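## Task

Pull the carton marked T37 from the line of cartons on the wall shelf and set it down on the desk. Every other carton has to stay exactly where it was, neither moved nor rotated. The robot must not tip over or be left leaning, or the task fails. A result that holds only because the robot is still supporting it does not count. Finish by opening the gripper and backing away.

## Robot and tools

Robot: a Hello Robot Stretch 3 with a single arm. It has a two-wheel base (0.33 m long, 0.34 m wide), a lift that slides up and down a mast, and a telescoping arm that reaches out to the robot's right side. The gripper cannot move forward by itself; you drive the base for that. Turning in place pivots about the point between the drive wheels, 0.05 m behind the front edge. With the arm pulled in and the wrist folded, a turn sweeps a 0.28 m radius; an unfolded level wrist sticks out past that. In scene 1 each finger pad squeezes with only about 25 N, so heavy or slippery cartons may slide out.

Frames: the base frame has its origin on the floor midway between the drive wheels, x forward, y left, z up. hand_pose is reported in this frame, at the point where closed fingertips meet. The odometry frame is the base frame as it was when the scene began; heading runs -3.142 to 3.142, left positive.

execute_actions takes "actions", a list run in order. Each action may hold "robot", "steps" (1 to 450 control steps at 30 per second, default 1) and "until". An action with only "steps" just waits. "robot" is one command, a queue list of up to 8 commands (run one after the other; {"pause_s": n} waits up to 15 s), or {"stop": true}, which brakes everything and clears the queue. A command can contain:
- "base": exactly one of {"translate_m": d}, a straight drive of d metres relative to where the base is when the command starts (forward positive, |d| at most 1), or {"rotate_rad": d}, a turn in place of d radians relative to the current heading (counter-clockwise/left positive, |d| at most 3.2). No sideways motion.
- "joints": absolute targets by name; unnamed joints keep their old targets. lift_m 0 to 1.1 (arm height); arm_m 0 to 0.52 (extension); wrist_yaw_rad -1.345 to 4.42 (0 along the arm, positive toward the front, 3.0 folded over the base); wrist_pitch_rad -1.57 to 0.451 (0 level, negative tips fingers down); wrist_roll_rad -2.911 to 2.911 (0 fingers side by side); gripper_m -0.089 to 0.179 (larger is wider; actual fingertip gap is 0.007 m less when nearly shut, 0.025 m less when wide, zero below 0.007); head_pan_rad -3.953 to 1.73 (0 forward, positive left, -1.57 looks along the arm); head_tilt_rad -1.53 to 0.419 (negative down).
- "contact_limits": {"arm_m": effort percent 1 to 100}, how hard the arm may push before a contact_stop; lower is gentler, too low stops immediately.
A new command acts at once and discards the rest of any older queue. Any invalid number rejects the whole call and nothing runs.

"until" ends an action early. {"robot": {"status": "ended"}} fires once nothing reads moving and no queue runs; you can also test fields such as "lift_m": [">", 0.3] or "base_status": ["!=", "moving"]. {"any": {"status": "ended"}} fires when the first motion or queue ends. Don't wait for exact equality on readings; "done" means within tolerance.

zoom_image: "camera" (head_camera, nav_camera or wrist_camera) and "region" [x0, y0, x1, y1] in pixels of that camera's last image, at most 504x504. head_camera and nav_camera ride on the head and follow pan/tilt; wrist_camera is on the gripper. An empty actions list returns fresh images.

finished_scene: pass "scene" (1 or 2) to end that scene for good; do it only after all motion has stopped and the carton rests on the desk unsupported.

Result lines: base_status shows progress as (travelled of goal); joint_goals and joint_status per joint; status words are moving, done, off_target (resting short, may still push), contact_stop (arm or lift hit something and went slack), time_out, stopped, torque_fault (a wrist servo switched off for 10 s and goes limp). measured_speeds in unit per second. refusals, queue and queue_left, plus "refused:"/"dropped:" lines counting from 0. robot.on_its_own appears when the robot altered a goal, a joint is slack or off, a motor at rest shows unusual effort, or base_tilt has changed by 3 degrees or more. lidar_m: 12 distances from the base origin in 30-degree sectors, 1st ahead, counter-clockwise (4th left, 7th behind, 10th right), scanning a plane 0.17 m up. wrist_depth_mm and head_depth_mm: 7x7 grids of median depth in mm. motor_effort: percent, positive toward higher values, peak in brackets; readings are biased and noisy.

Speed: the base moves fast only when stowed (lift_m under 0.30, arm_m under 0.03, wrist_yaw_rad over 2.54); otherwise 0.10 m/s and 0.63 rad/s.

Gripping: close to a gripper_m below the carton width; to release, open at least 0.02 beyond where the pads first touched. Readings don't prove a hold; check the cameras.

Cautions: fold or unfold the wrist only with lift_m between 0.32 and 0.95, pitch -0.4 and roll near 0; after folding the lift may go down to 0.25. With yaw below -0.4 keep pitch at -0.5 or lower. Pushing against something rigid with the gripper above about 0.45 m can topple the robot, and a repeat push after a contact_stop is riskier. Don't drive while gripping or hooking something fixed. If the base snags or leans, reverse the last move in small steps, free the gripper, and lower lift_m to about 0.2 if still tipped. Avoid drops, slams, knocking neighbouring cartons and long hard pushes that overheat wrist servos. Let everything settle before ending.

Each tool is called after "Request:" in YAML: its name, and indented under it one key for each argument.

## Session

Request:
execute_actions:
  actions:
    - {"robot":{"joints":{"head_pan_rad":-1.6,"head_tilt_rad":-0.3,"lift_m":0.27}},"steps":450,"until":{"robot":{"head_pan_rad_status":"done"}}}

Request:
execute_actions:
  actions:
    - {"robot":{"joints":{"head_pan_rad":-3.2}},"steps":450,"until":{"robot":{"status":"ended"}}}

Scene clock: 1.30 s.
robot.base_odometry: x=+0.000 y=+0.000 heading=+0.000 (m, m, rad; robot's odometry frame)
robot.turned_by_wheels: +0.000 (rad since the last result)
robot.turned_by_imu: +0.000 (rad since the last result)
robot.base_tilt: forward=-0.7 right=-0.1 (deg)
robot.lidar_m: 1.73 2.34 1.81 2.08 2.18 1.69 1.85 2.63 2.52 2.40 1.74 1.67
robot.head_depth_mm: 2193 2342 2424 2530 2647 2006 1563 / 2323 2432 2573 2702 2762 1989 1553 / 2431 2602 2700 2853 2774 1994 1552 / 2601 2734 2875 3075 2708 1974 1538 / 2581 2719 2896 3105 2688 1980 1532 / 2234 2341 2485 2616 2593 1957 1522 / 1962 2042 2166 2261 2379 1924 1511
robot.base_status: not_commanded
robot.joint_positions: lift_m=+0.270 arm_m=+0.002 wrist_yaw_rad=+2.937 wrist_pitch_rad=-0.384 wrist_roll_rad=-0.015 gripper_m=+0.037 head_pan_rad=-1.593 head_tilt_rad=-0.296
robot.joint_goals: lift_m=+0.270 arm_m=+0.002 wrist_yaw_rad=+2.937 wrist_pitch_rad=-0.384 wrist_roll_rad=-0.015 gripper_m=+0.037 head_pan_rad=-1.600 head_tilt_rad=-0.300
robot.joint_status: lift_m=done arm_m=not_commanded wrist_yaw_rad=not_commanded wrist_pitch_rad=not_commanded wrist_roll_rad=not_commanded gripper_m=not_commanded head_pan_rad=done head_tilt_rad=done
robot.measured_speeds: translate_m=+0.000 rotate_rad=+0.000 lift_m=+0.000 arm_m=+0.000 wrist_yaw_rad=+0.000 wrist_pitch_rad=+0.000 wrist_roll_rad=+0.000 head_pan_rad=+0.000 head_tilt_rad=+0.000
robot: refusals=0 queue=done queue_left=0
robot.motor_effort: left_wheel=+0(1) right_wheel=+0(1) lift_m=+12(17) arm_m=+0(0) wrist_yaw_rad=+0(1) wrist_pitch_rad=+5(5) wrist_roll_rad=+0(0) gripper_m=-1(0) head_pan_rad=-5(63) head_tilt_rad=-1(16) (%)
robot.hand_pose: x=+0.0252 y=+0.0769 z=+0.2908 quat_wxyz=(+0.205, +0.699, +0.065, +0.682) (m; robot's base frame)
robot.wrist_depth_mm: - - - - - - - / - - - - - - - / - - 966 946 978 932 943 / 736 - 737 723 729 716 713 / 593 579 613 583 595 575 567 / 486 487 - 504 486 477 479 / 434 - - - 411 410 416
pictures: head_camera (sideways: a quarter turn clockwise sets it upright), nav_camera (sideways: a quarter turn counterclockwise sets it upright), wrist_camera
Images, in order (width x height): head_camera 896x504, nav_camera 672x504, wrist_camera 644x364.

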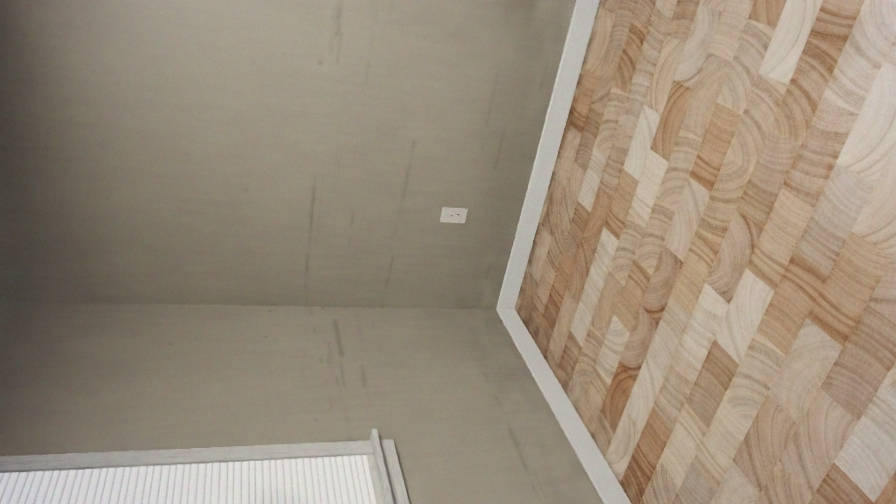

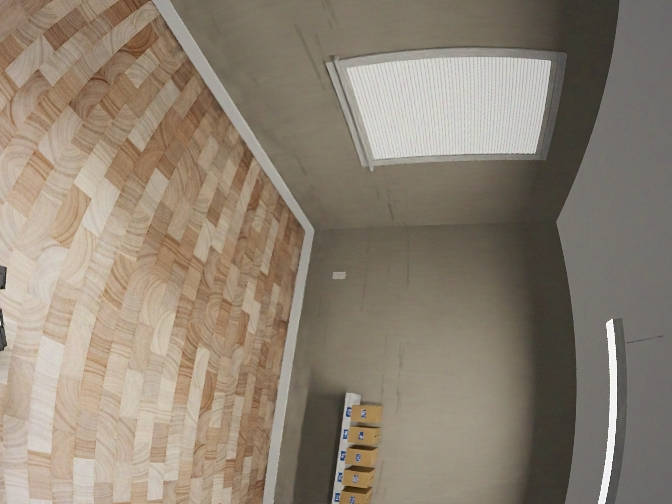

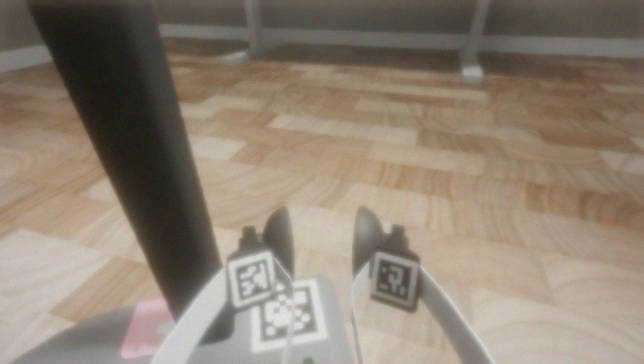

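Scene clock: 2.60 s.
robot.base_odometry: x=+0.000 y=+0.000 heading=+0.000 (m, m, rad; robot's odometry frame)
robot.turned_by_wheels: +0.000 (rad since the last result)
robot.turned_by_imu: +0.000 (rad since the last result)
robot.base_tilt: forward=-0.6 right=+0.0 (deg)
robot.lidar_m: 1.73 2.34 1.81 2.08 2.19 1.70 1.85 2.63 2.52 2.40 1.74 1.67
robot.head_depth_mm: 1818 1928 2002 2077 1936 1877 1559 / 1908 2005 2121 2167 2236 1962 1556 / 2012 2097 2232 2279 2215 1975 1543 / 2107 2239 2367 2465 2564 1978 1537 / 2229 2338 2479 2607 2684 1950 1537 / 2340 2496 2637 2821 2663 1955 1524 / 2515 2656 2834 3039 2636 1939 1518
robot.base_status: not_commanded
robot.joint_positions: lift_m=+0.270 arm_m=+0.002 wrist_yaw_rad=+2.937 wrist_pitch_rad=-0.384 wrist_roll_rad=-0.015 gripper_m=+0.037 head_pan_rad=-3.193 head_tilt_rad=-0.296
robot.joint_goals: lift_m=+0.270 arm_m=+0.002 wrist_yaw_rad=+2.937 wrist_pitch_rad=-0.384 wrist_roll_rad=-0.015 gripper_m=+0.037 head_pan_rad=-3.200 head_tilt_rad=-0.300
robot.joint_status: lift_m=done arm_m=not_commanded wrist_yaw_rad=not_commanded wrist_pitch_rad=not_commanded wrist_roll_rad=not_commanded gripper_m=not_commanded head_pan_rad=done head_tilt_rad=done
robot.measured_speeds: translate_m=+0.000 rotate_rad=+0.000 lift_m=+0.000 arm_m=+0.000 wrist_yaw_rad=+0.000 wrist_pitch_rad=+0.000 wrist_roll_rad=+0.000 head_pan_rad=+0.000 head_tilt_rad=+0.000
robot: refusals=0 queue=done queue_left=0
robot.motor_effort: left_wheel=+0(0) right_wheel=+0(0) lift_m=+12(12) arm_m=-1(0) wrist_yaw_rad=+1(0) wrist_pitch_rad=+4(5) wrist_roll_rad=+1(0) gripper_m=-1(0) head_pan_rad=-5(63) head_tilt_rad=-2(3) (%)
robot.hand_pose: x=+0.0252 y=+0.0769 z=+0.2908 quat_wxyz=(+0.205, +0.699, +0.065, +0.682) (m; robot's base frame)
robot.wrist_depth_mm: - - - - - - - / - - - - - - - / - - 988 997 957 930 939 / 727 - 720 724 716 720 720 / 594 573 612 588 604 573 579 / 488 491 - 496 489 486 480 / 439 - - - 419 414 413
pictures: head_camera (sideways: a quarter turn clockwise sets it upright), nav_camera (sideways: a quarter turn counterclockwise sets it upright), wrist_camera
Images, in order (width x height): head_camera 896x504, nav_camera 672x504, wrist_camera 644x364.

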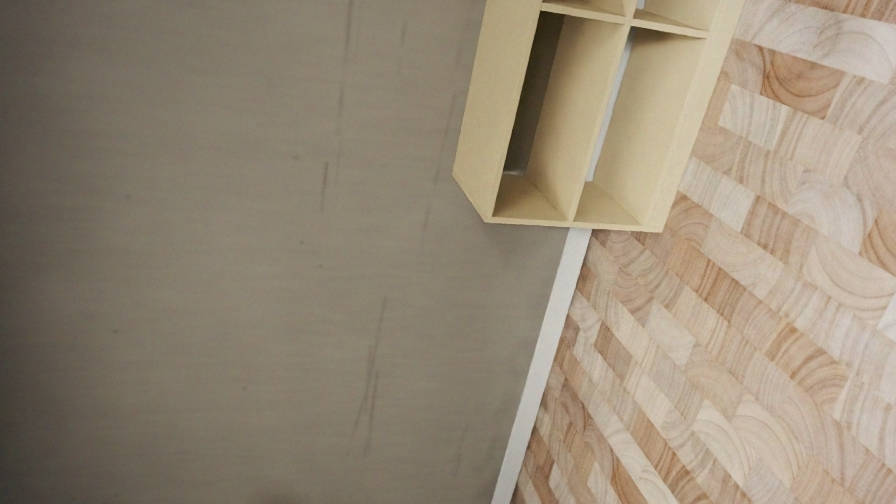

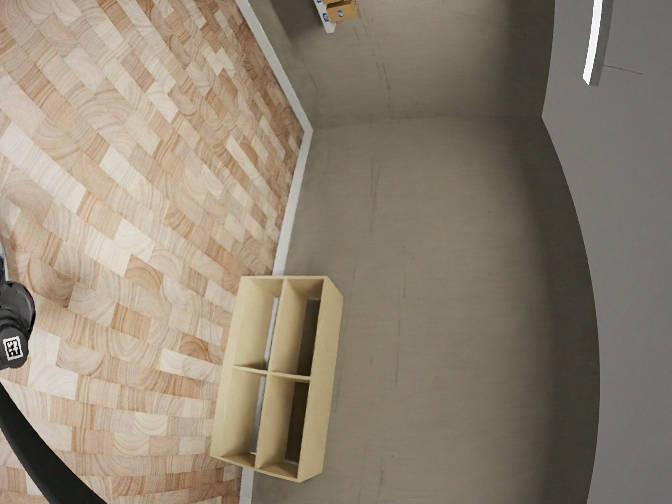

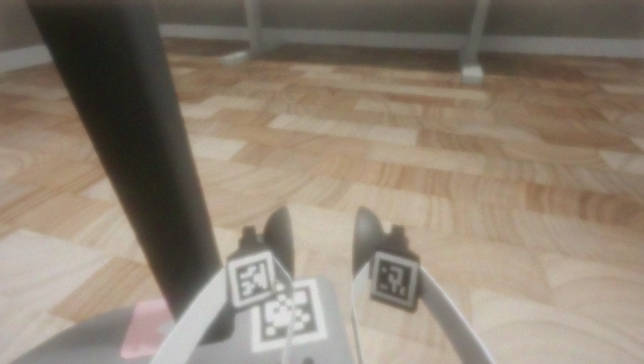

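Same layout; wall normal about -2.1.

Request:
execute_actions:
  actions:
    - {"robot":[{"joints":{"head_pan_rad":0,"head_tilt_rad":-0.4},"base":{"rotate_rad":-2.33}},{"base":{"translate_m":0.8}}],"steps":450,"until":{"robot":{"status":"ended"}}}

Scene clock: 9.83 s.
robot.base_odometry: x=-0.551 y=-0.580 heading=-2.330 (m, m, rad; robot's odometry frame)
robot.turned_by_wheels: -2.330 (rad since the last result)
robot.turned_by_imu: -2.298 (rad since the last result)
robot.base_tilt: forward=-0.7 right=+0.0 (deg)
robot.lidar_m: 1.74 1.74 2.05 1.86 1.86 2.19 2.60 2.72 1.94 1.51 1.91 1.99
robot.head_depth_mm: 1624 1759 1913 2097 2247 1776 1433 / 1588 1717 1845 2035 2189 1788 1418 / 1551 1678 1758 1990 2132 1756 1421 / 1529 1647 1717 1650 2086 1756 1418 / 1489 1608 1703 1618 2021 1736 1408 / 1466 1587 1653 1623 2005 1717 1399 / 1432 1531 1626 1563 1961 1715 1388
robot.base_status: done (translate_m +0.8000 of +0.8000)
robot.joint_positions: lift_m=+0.270 arm_m=+0.002 wrist_yaw_rad=+2.937 wrist_pitch_rad=-0.384 wrist_roll_rad=-0.015 gripper_m=+0.037 head_pan_rad=-0.007 head_tilt_rad=-0.396
robot.joint_goals: lift_m=+0.270 arm_m=+0.002 wrist_yaw_rad=+2.937 wrist_pitch_rad=-0.384 wrist_roll_rad=-0.015 gripper_m=+0.037 head_pan_rad=+0.000 head_tilt_rad=-0.400
robot.joint_status: lift_m=done arm_m=not_commanded wrist_yaw_rad=not_commanded wrist_pitch_rad=not_commanded wrist_roll_rad=not_commanded gripper_m=not_commanded head_pan_rad=done head_tilt_rad=done
robot.measured_speeds: translate_m=+0.000 rotate_rad=+0.000 lift_m=+0.000 arm_m=+0.000 wrist_yaw_rad=+0.000 wrist_pitch_rad=+0.000 wrist_roll_rad=+0.000 head_pan_rad=+0.000 head_tilt_rad=+0.000
robot: refusals=0 queue=done queue_left=0
robot.motor_effort: left_wheel=+1(11) right_wheel=-2(7) lift_m=+12(12) arm_m=+0(1) wrist_yaw_rad=+0(1) wrist_pitch_rad=+5(5) wrist_roll_rad=+0(0) gripper_m=-1(0) head_pan_rad=+4(61) head_tilt_rad=-1(9) (%)
robot.hand_pose: x=+0.0252 y=+0.0769 z=+0.2908 quat_wxyz=(+0.205, +0.699, +0.065, +0.682) (m; robot's base frame)
robot.wrist_depth_mm: - - - - - - - / - - - - - - - / - - 981 976 934 938 953 / 736 - 731 718 712 717 710 / 587 572 609 580 596 576 573 / 492 491 - 501 492 473 478 / 434 - - - 413 418 410
pictures: head_camera (sideways: a quarter turn clockwise sets it upright), nav_camera (sideways: a quarter turn counterclockwise sets it upright), wrist_camera
Images, in order (width x height): head_camera 896x504, nav_camera 672x504, wrist_camera 644x364.

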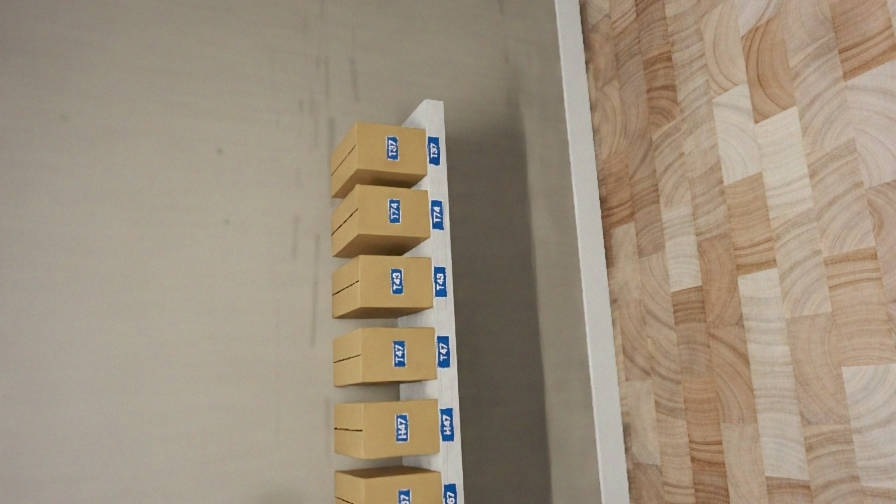

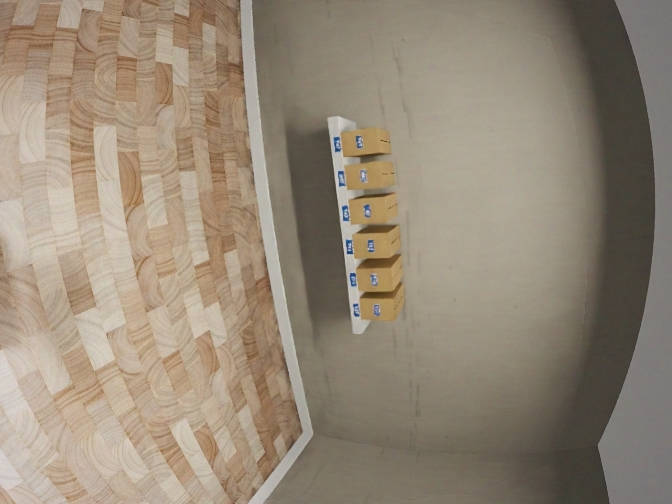

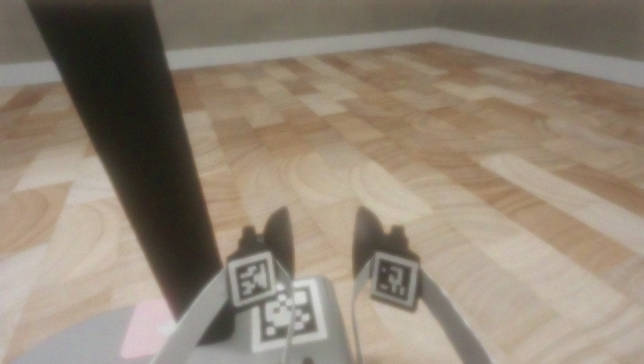

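Request:
execute_actions:
  actions:
    - {"robot":[{"base":{"rotate_rad":-0.3}},{"base":{"translate_m":1}},{"base":{"translate_m":0.14}},{"base":{"rotate_rad":2.11}},{"joints":{"lift_m":0.5,"head_pan_rad":-1.57,"head_tilt_rad":-0.5}},{"joints":{"wrist_yaw_rad":0,"gripper_m":0.145,"lift_m":0.9}},{"joints":{"lift_m":1.06,"wrist_pitch_rad":-1.38}},{"joints":{"arm_m":0.4}}],"steps":450,"until":{"robot":{"status":"ended"}}}
    - {"steps":450,"until":{"robot":{"status":"ended"}}}

Scene clock: 34.73 s.
robot.base_odometry: x=-1.545 y=-1.139 heading=-0.520 (m, m, rad; robot's odometry frame)
robot.turned_by_wheels: +1.810 (rad since the last result)
robot.turned_by_imu: +1.803 (rad since the last result)
robot.base_tilt: forward=-0.6 right=+0.0 (deg)
robot.lidar_m: 2.43 2.53 3.44 3.58 1.38 1.39 1.34 1.07 0.78 0.76 0.79 1.08
robot.head_depth_mm: 609 - 728 806 906 1032 1197 / 606 - 742 812 893 786 1203 / 614 - 734 804 648 682 1215 / 618 673 740 808 670 687 1231 / 619 676 747 799 689 697 1224 / 623 679 745 813 636 682 1217 / 626 681 751 809 700 709 1226
robot.base_status: done (rotate_rad +2.1099 of +2.1100)
robot.joint_positions: lift_m=+1.059 arm_m=+0.400 wrist_yaw_rad=+0.000 wrist_pitch_rad=-1.377 wrist_roll_rad=-0.015 gripper_m=+0.145 head_pan_rad=-1.563 head_tilt_rad=-0.494
robot.joint_goals: lift_m=+1.060 arm_m=+0.400 wrist_yaw_rad=+0.000 wrist_pitch_rad=-1.380 wrist_roll_rad=-0.015 gripper_m=+0.145 head_pan_rad=-1.570 head_tilt_rad=-0.500
robot.joint_status: lift_m=done arm_m=done wrist_yaw_rad=done wrist_pitch_rad=done wrist_roll_rad=not_commanded gripper_m=done head_pan_rad=done head_tilt_rad=done
robot.measured_speeds: translate_m=+0.000 rotate_rad=+0.000 lift_m=+0.000 arm_m=+0.000 wrist_yaw_rad=+0.000 wrist_pitch_rad=+0.000 wrist_roll_rad=+0.000 head_pan_rad=+0.000 head_tilt_rad=+0.000
robot: refusals=0 queue=done queue_left=0
robot.motor_effort: left_wheel=-3(9) right_wheel=+2(11) lift_m=+28(29) arm_m=+2(5) wrist_yaw_rad=+1(4) wrist_pitch_rad=-1(6) wrist_roll_rad=+0(0) gripper_m=+0(98) head_pan_rad=-4(62) head_tilt_rad=-3(12) (%)
robot.hand_pose: x=-0.0216 y=-0.5705 z=+0.9421 quat_wxyz=(+0.550, +0.453, -0.542, -0.446) (m; robot's base frame)
robot.wrist_depth_mm: 226 226 262 225 224 318 317 / 227 226 259 226 225 482 473 / 227 227 258 224 224 911 959 / 225 226 257 226 226 - - / 226 227 256 225 226 - - / 227 - 255 224 226 - - / - - - - - - -
pictures: head_camera (sideways: a quarter turn clockwise sets it upright), nav_camera (sideways: a quarter turn counterclockwise sets it upright), wrist_camera
Images, in order (width x height): head_camera 896x504, nav_camera 672x504, wrist_camera 644x364.

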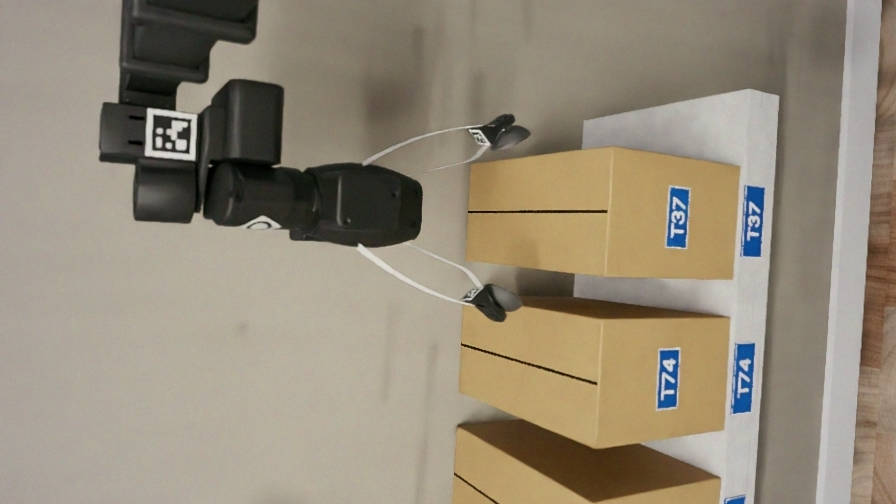

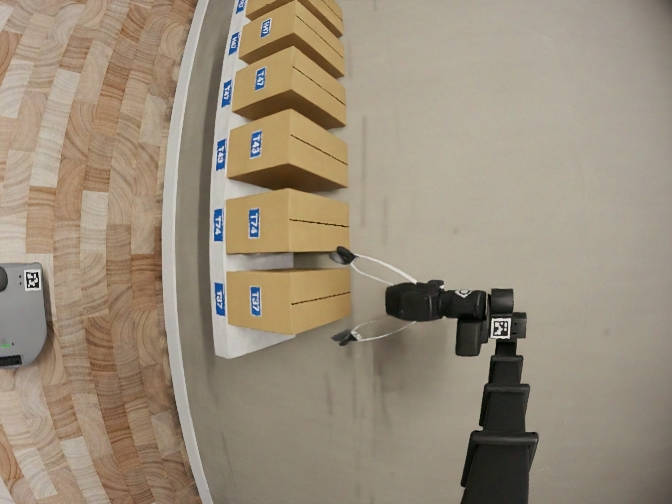

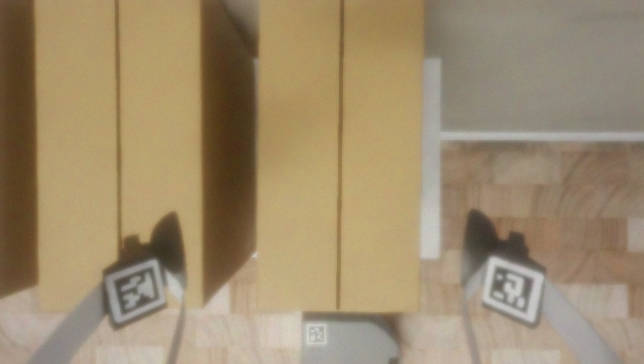

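Request:
execute_actions:
  actions:
    - {"robot":[{"base":{"rotate_rad":-0.04},"joints":{"arm_m":0.45}},{"base":{"translate_m":0.006},"joints":{"lift_m":1.0}}],"steps":450,"until":{"robot":{"status":"ended"}}}

Scene clock: 37.47 s.
robot.base_odometry: x=-1.539 y=-1.142 heading=-0.560 (m, m, rad; robot's odometry frame)
robot.turned_by_wheels: -0.040 (rad since the last result)
robot.turned_by_imu: -0.039 (rad since the last result)
robot.base_tilt: forward=-0.7 right=+0.1 (deg)
robot.lidar_m: 2.43 2.50 3.34 3.58 1.38 1.39 1.34 1.11 0.79 0.76 0.78 1.03
robot.head_depth_mm: 615 663 - 821 926 1048 1222 / 616 659 758 818 914 991 1219 / 615 655 - 808 672 695 1233 / 618 672 734 797 646 674 1225 / 618 674 738 808 726 708 1221 / 616 671 738 796 636 674 1218 / 616 674 738 803 707 698 1209
robot.base_status: done (translate_m +0.0060 of +0.0060)
robot.joint_positions: lift_m=+1.000 arm_m=+0.450 wrist_yaw_rad=+0.000 wrist_pitch_rad=-1.377 wrist_roll_rad=-0.015 gripper_m=+0.145 head_pan_rad=-1.563 head_tilt_rad=-0.494
robot.joint_goals: lift_m=+1.000 arm_m=+0.450 wrist_yaw_rad=+0.000 wrist_pitch_rad=-1.380 wrist_roll_rad=-0.015 gripper_m=+0.145 head_pan_rad=-1.570 head_tilt_rad=-0.500
robot.joint_status: lift_m=done arm_m=done wrist_yaw_rad=done wrist_pitch_rad=done wrist_roll_rad=not_commanded gripper_m=done head_pan_rad=done head_tilt_rad=done
robot.measured_speeds: translate_m=+0.000 rotate_rad=+0.000 lift_m=+0.000 arm_m=+0.000 wrist_yaw_rad=+0.000 wrist_pitch_rad=+0.000 wrist_roll_rad=+0.000 head_pan_rad=+0.000 head_tilt_rad=+0.000
robot: refusals=0 queue=done queue_left=0
robot.motor_effort: left_wheel=+1(4) right_wheel=-1(4) lift_m=+12(29) arm_m=+2(2) wrist_yaw_rad=+1(1) wrist_pitch_rad=-1(1) wrist_roll_rad=+0(0) gripper_m=+0(0) head_pan_rad=-4(6) head_tilt_rad=-3(2) (%)
robot.hand_pose: x=-0.0216 y=-0.6205 z=+0.8831 quat_wxyz=(+0.550, +0.453, -0.542, -0.446) (m; robot's base frame)
robot.wrist_depth_mm: 168 189 168 167 166 231 237 / 167 188 166 167 167 356 367 / 168 186 167 166 166 761 816 / 168 182 168 167 168 - - / 168 168 167 167 167 - - / 169 - 167 167 168 - - / 168 176 168 167 167 - -
pictures: head_camera (sideways: a quarter turn clockwise sets it upright), nav_camera (sideways: a quarter turn counterclockwise sets it upright), wrist_camera
Images, in order (width x height): head_camera 896x504, nav_camera 672x504, wrist_camera 644x364.

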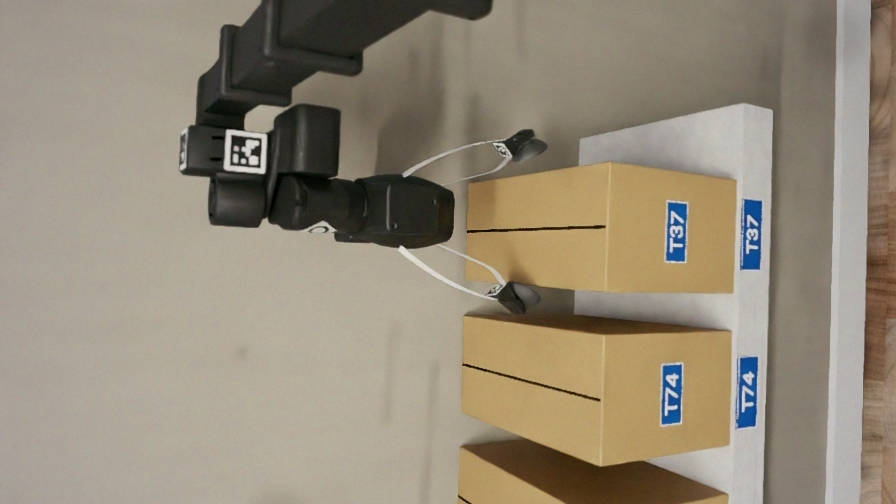

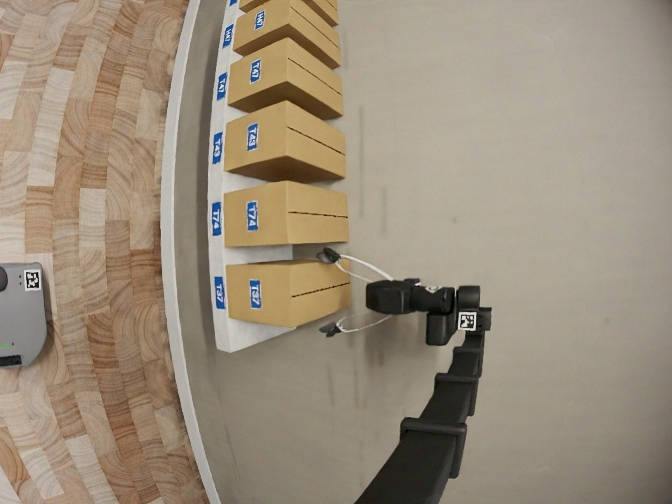

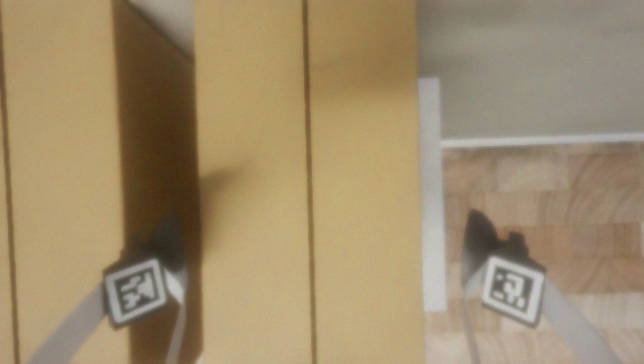

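Request:
execute_actions:
  actions:
    - {"robot":[{"base":{"translate_m":0.005}},{"joints":{"lift_m":0.957}},{"joints":{"gripper_m":0.08}},{"joints":{"lift_m":0.995}}],"steps":450,"until":{"robot":{"status":"ended"}}}

Scene clock: 41.37 s.
robot.base_odometry: x=-1.535 y=-1.144 heading=-0.560 (m, m, rad; robot's odometry frame)
robot.turned_by_wheels: +0.000 (rad since the last result)
robot.turned_by_imu: +0.001 (rad since the last result)
robot.base_tilt: forward=-0.6 right=+0.0 (deg)
robot.lidar_m: 2.42 2.49 3.32 3.60 1.39 1.39 1.35 1.11 0.79 0.76 0.78 1.04
robot.head_depth_mm: 615 672 - 820 919 1049 1225 / 615 655 760 820 914 811 1227 / 618 662 - 782 617 696 1225 / 615 673 739 785 613 671 1221 / 617 672 738 806 690 704 1224 / 616 671 740 796 636 673 1215 / 615 671 739 796 695 700 1203
robot.base_status: done (translate_m +0.0050 of +0.0050)
robot.joint_positions: lift_m=+0.994 arm_m=+0.450 wrist_yaw_rad=+0.000 wrist_pitch_rad=-1.378 wrist_roll_rad=-0.015 gripper_m=+0.088 head_pan_rad=-1.563 head_tilt_rad=-0.494
robot.joint_goals: lift_m=+0.995 arm_m=+0.450 wrist_yaw_rad=+0.000 wrist_pitch_rad=-1.380 wrist_roll_rad=-0.015 gripper_m=+0.080 head_pan_rad=-1.570 head_tilt_rad=-0.500
robot.joint_status: lift_m=done arm_m=done wrist_yaw_rad=done wrist_pitch_rad=done wrist_roll_rad=not_commanded gripper_m=off_target head_pan_rad=done head_tilt_rad=done
robot.measured_speeds: translate_m=+0.000 rotate_rad=+0.000 lift_m=+0.000 arm_m=+0.000 wrist_yaw_rad=+0.000 wrist_pitch_rad=+0.000 wrist_roll_rad=+0.000 head_pan_rad=+0.000 head_tilt_rad=+0.000
robot: refusals=0 queue=done queue_left=0
robot.motor_effort: left_wheel=+1(4) right_wheel=-2(3) lift_m=+28(30) arm_m=+1(2) wrist_yaw_rad=+0(1) wrist_pitch_rad=-1(1) wrist_roll_rad=+1(0) gripper_m=-100(100) head_pan_rad=-3(6) head_tilt_rad=-2(4) (%)
robot.hand_pose: x=-0.0216 y=-0.6202 z=+0.8771 quat_wxyz=(+0.550, +0.453, -0.541, -0.447) (m; robot's base frame)
robot.wrist_depth_mm: 162 170 126 125 126 231 235 / 161 167 125 125 125 358 371 / 161 165 126 126 125 771 825 / 161 163 126 126 125 - - / 162 162 126 126 126 - - / 162 - 126 125 126 - - / - 168 126 125 125 - -
pictures: head_camera (sideways: a quarter turn clockwise sets it upright), nav_camera (sideways: a quarter turn counterclockwise sets it upright), wrist_camera
Images, in order (width x height): head_camera 896x504, nav_camera 672x504, wrist_camera 644x364.

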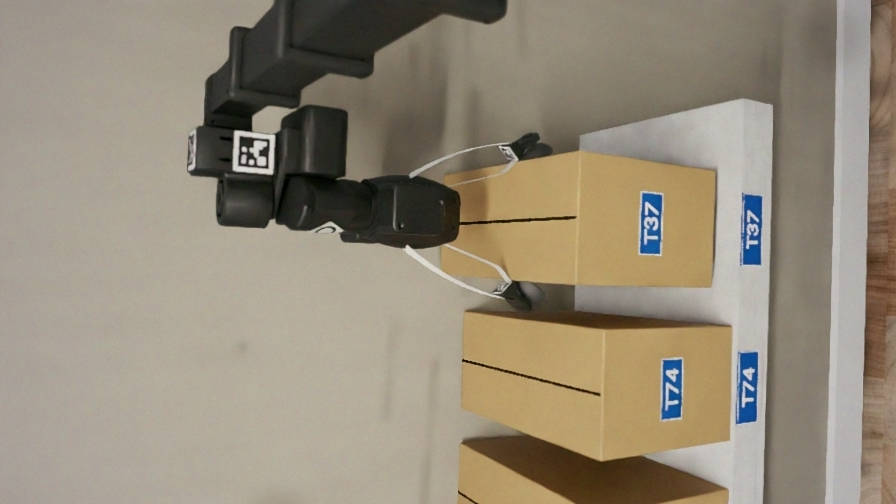

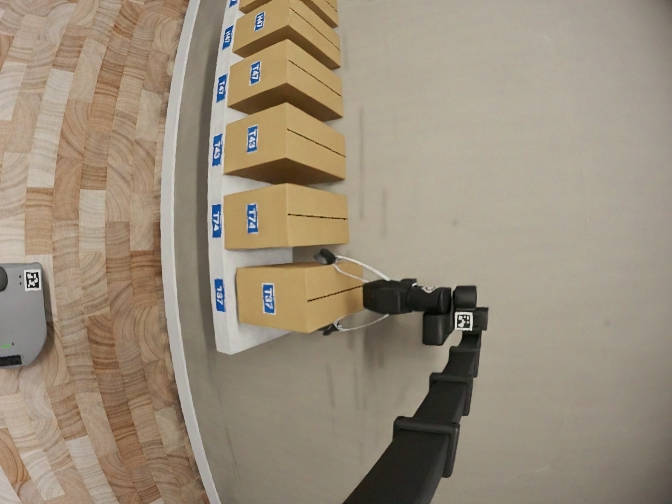

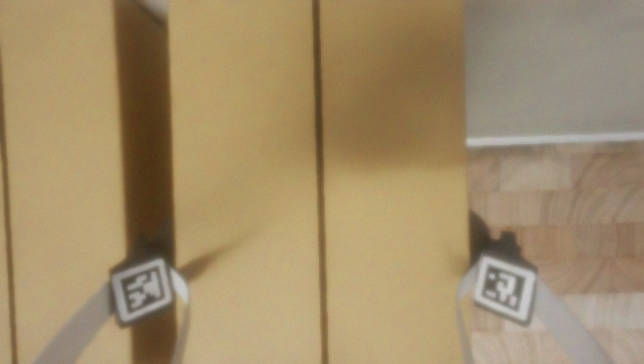

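Request:
execute_actions:
  actions:
    - {"robot":[{"joints":{"arm_m":0.1}},{"base":{"rotate_rad":1.42},"joints":{"lift_m":1.05,"head_tilt_rad":-0.6}},{"base":{"translate_m":1}},{"base":{"translate_m":1}},{"base":{"translate_m":0.75}},{"base":{"rotate_rad":1.73}}],"steps":450,"until":{"robot":{"status":"ended"}}}
    - {"steps":450,"until":{"robot":{"status":"ended"}}}
    - {"steps":450,"until":{"robot":{"status":"ended"}}}

Scene clock: 82.90 s.
robot.base_odometry: x=+0.259 y=+0.940 heading=+2.590 (m, m, rad; robot's odometry frame)
robot.turned_by_wheels: +3.150 (rad since the last result)
robot.turned_by_imu: +3.149 (rad since the last result)
robot.base_tilt: forward=-0.6 right=+0.1 (deg)
robot.lidar_m: 1.85 1.50 2.22 3.46 2.78 2.00 1.90 1.90 0.96 1.31 1.16 1.82
robot.head_depth_mm: 1067 - - - 806 1372 1238 / 1110 - - - 804 371 315 / 1110 - - - - 356 313 / 1112 1228 1331 1033 462 360 312 / 1114 1229 1317 1002 789 381 326 / 1118 1234 1320 996 782 1468 1237 / 1118 1239 1318 994 779 1466 1233
robot.base_status: done (rotate_rad +1.7299 of +1.7300)
robot.joint_positions: lift_m=+1.049 arm_m=+0.100 wrist_yaw_rad=+0.000 wrist_pitch_rad=-1.379 wrist_roll_rad=-0.015 gripper_m=+0.081 head_pan_rad=-1.563 head_tilt_rad=-0.593
robot.joint_goals: lift_m=+1.050 arm_m=+0.100 wrist_yaw_rad=+0.000 wrist_pitch_rad=-1.380 wrist_roll_rad=-0.015 gripper_m=+0.080 head_pan_rad=-1.570 head_tilt_rad=-0.600
robot.joint_status: lift_m=done arm_m=done wrist_yaw_rad=done wrist_pitch_rad=done wrist_roll_rad=not_commanded gripper_m=off_target head_pan_rad=done head_tilt_rad=done
robot.measured_speeds: translate_m=+0.000 rotate_rad=+0.000 lift_m=+0.000 arm_m=+0.000 wrist_yaw_rad=+0.000 wrist_pitch_rad=+0.000 wrist_roll_rad=+0.000 head_pan_rad=+0.000 head_tilt_rad=+0.000
robot: refusals=0 queue=done queue_left=0
robot.motor_effort: left_wheel=-2(6) right_wheel=+2(7) lift_m=+28(28) arm_m=-2(2) wrist_yaw_rad=-1(0) wrist_pitch_rad=+0(1) wrist_roll_rad=+0(0) gripper_m=-60(100) head_pan_rad=-4(5) head_tilt_rad=-4(11) (%)
robot.hand_pose: x=-0.0216 y=-0.2704 z=+0.9320 quat_wxyz=(+0.550, +0.453, -0.541, -0.447) (m; robot's base frame)
robot.wrist_depth_mm: - - 125 125 125 - - / - - 125 126 125 - - / - - 126 126 126 - - / - - 126 126 125 - - / - - 126 126 126 - - / - - 126 126 126 - - / - - 126 126 126 - -
pictures: head_camera (sideways: a quarter turn clockwise sets it upright), nav_camera (sideways: a quarter turn counterclockwise sets it upright), wrist_camera
Images, in order (width x height): head_camera 896x504, nav_camera 672x504, wrist_camera 644x364.

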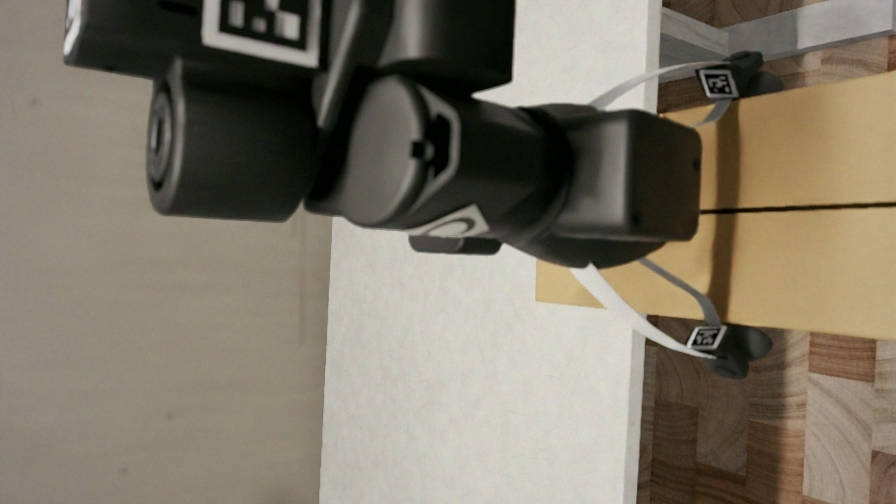

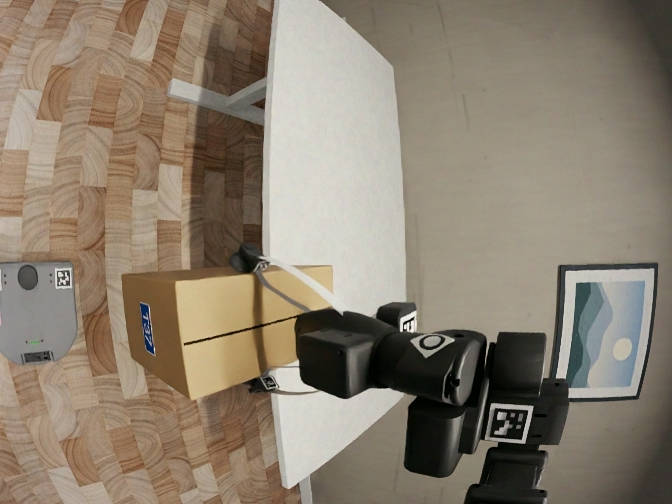

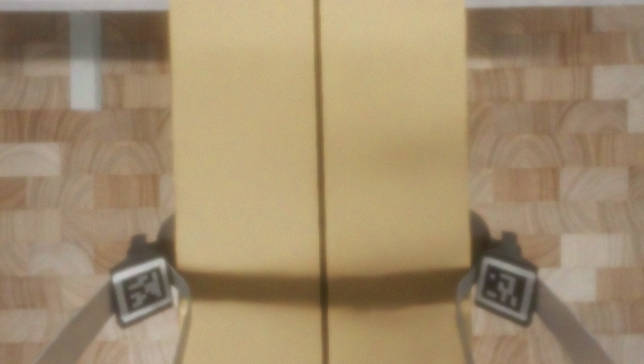

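Request:
execute_actions:
  actions:
    - {"robot":[{"joints":{"arm_m":0.52}},{"joints":{"lift_m":0.984}},{"joints":{"gripper_m":0.15}},{"joints":{"lift_m":1.09}},{"joints":{"arm_m":0.2}}],"steps":450,"until":{"robot":{"status":"ended"}}}

Scene clock: 94.60 s.
robot.base_odometry: x=+0.259 y=+0.940 heading=+2.590 (m, m, rad; robot's odometry frame)
robot.turned_by_wheels: +0.000 (rad since the last result)
robot.turned_by_imu: +0.003 (rad since the last result)
robot.base_tilt: forward=-0.6 right=+0.0 (deg)
robot.lidar_m: 1.85 1.50 2.21 3.44 2.78 1.99 1.90 1.90 0.96 1.31 1.16 1.83
robot.head_depth_mm: - - 1331 1035 806 1387 1235 / - - 1331 1024 776 1453 1262 / - - - 674 736 1445 1260 / 1112 1234 1329 678 737 1445 1252 / 1113 1229 1308 1003 764 1467 1242 / 1118 1230 1326 998 782 1463 1240 / 1114 1238 1323 991 781 1448 1229
robot.base_status: done (rotate_rad +1.7299 of +1.7300)
robot.joint_positions: lift_m=+1.089 arm_m=+0.200 wrist_yaw_rad=+0.000 wrist_pitch_rad=-1.379 wrist_roll_rad=-0.015 gripper_m=+0.150 head_pan_rad=-1.563 head_tilt_rad=-0.593
robot.joint_goals: lift_m=+1.090 arm_m=+0.200 wrist_yaw_rad=+0.000 wrist_pitch_rad=-1.380 wrist_roll_rad=-0.015 gripper_m=+0.150 head_pan_rad=-1.570 head_tilt_rad=-0.600
robot.joint_status: lift_m=done arm_m=done wrist_yaw_rad=done wrist_pitch_rad=done wrist_roll_rad=not_commanded gripper_m=off_target head_pan_rad=done head_tilt_rad=done
robot.measured_speeds: translate_m=+0.000 rotate_rad=+0.000 lift_m=+0.000 arm_m=+0.000 wrist_yaw_rad=+0.000 wrist_pitch_rad=+0.000 wrist_roll_rad=+0.000 head_pan_rad=+0.000 head_tilt_rad=+0.000
robot: refusals=0 queue=done queue_left=0
robot.motor_effort: left_wheel=-2(2) right_wheel=+2(3) lift_m=+28(30) arm_m=-2(1) wrist_yaw_rad=+0(0) wrist_pitch_rad=+0(0) wrist_roll_rad=+0(0) gripper_m=+0(98) head_pan_rad=-5(5) head_tilt_rad=-3(4) (%)
robot.hand_pose: x=-0.0216 y=-0.3704 z=+0.9721 quat_wxyz=(+0.550, +0.453, -0.541, -0.447) (m; robot's base frame)
robot.wrist_depth_mm: 413 409 408 333 406 410 409 / 415 412 416 409 416 414 411 / - - - - - - - / - - - - - - - / - - - - - - - / - - - - - - - / - - - - - - -
pictures: head_camera (sideways: a quarter turn clockwise sets it upright), nav_camera (sideways: a quarter turn counterclockwise sets it upright), wrist_camera
Images, in order (width x height): head_camera 896x504, nav_camera 672x504, wrist_camera 644x364.

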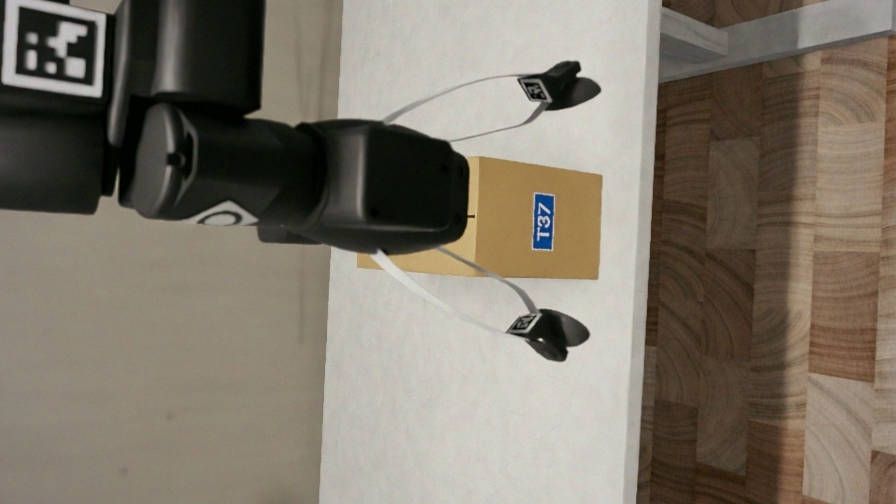

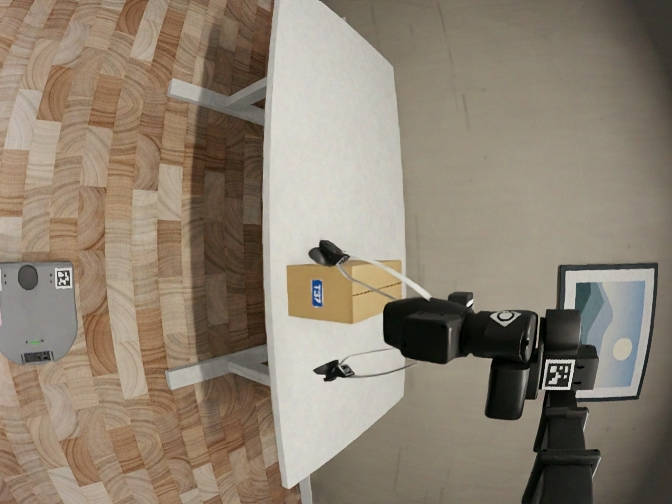

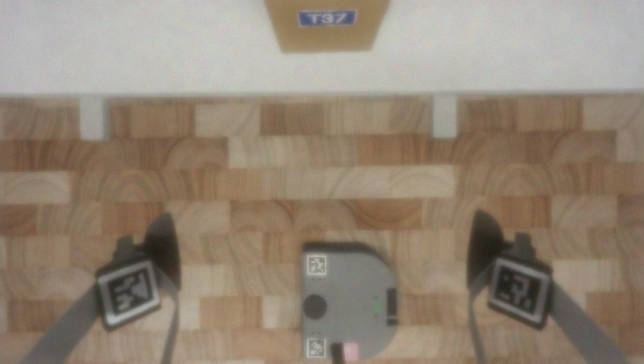

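Request:
finished_scene:
  scene: 2

The scene is finished: the task was done.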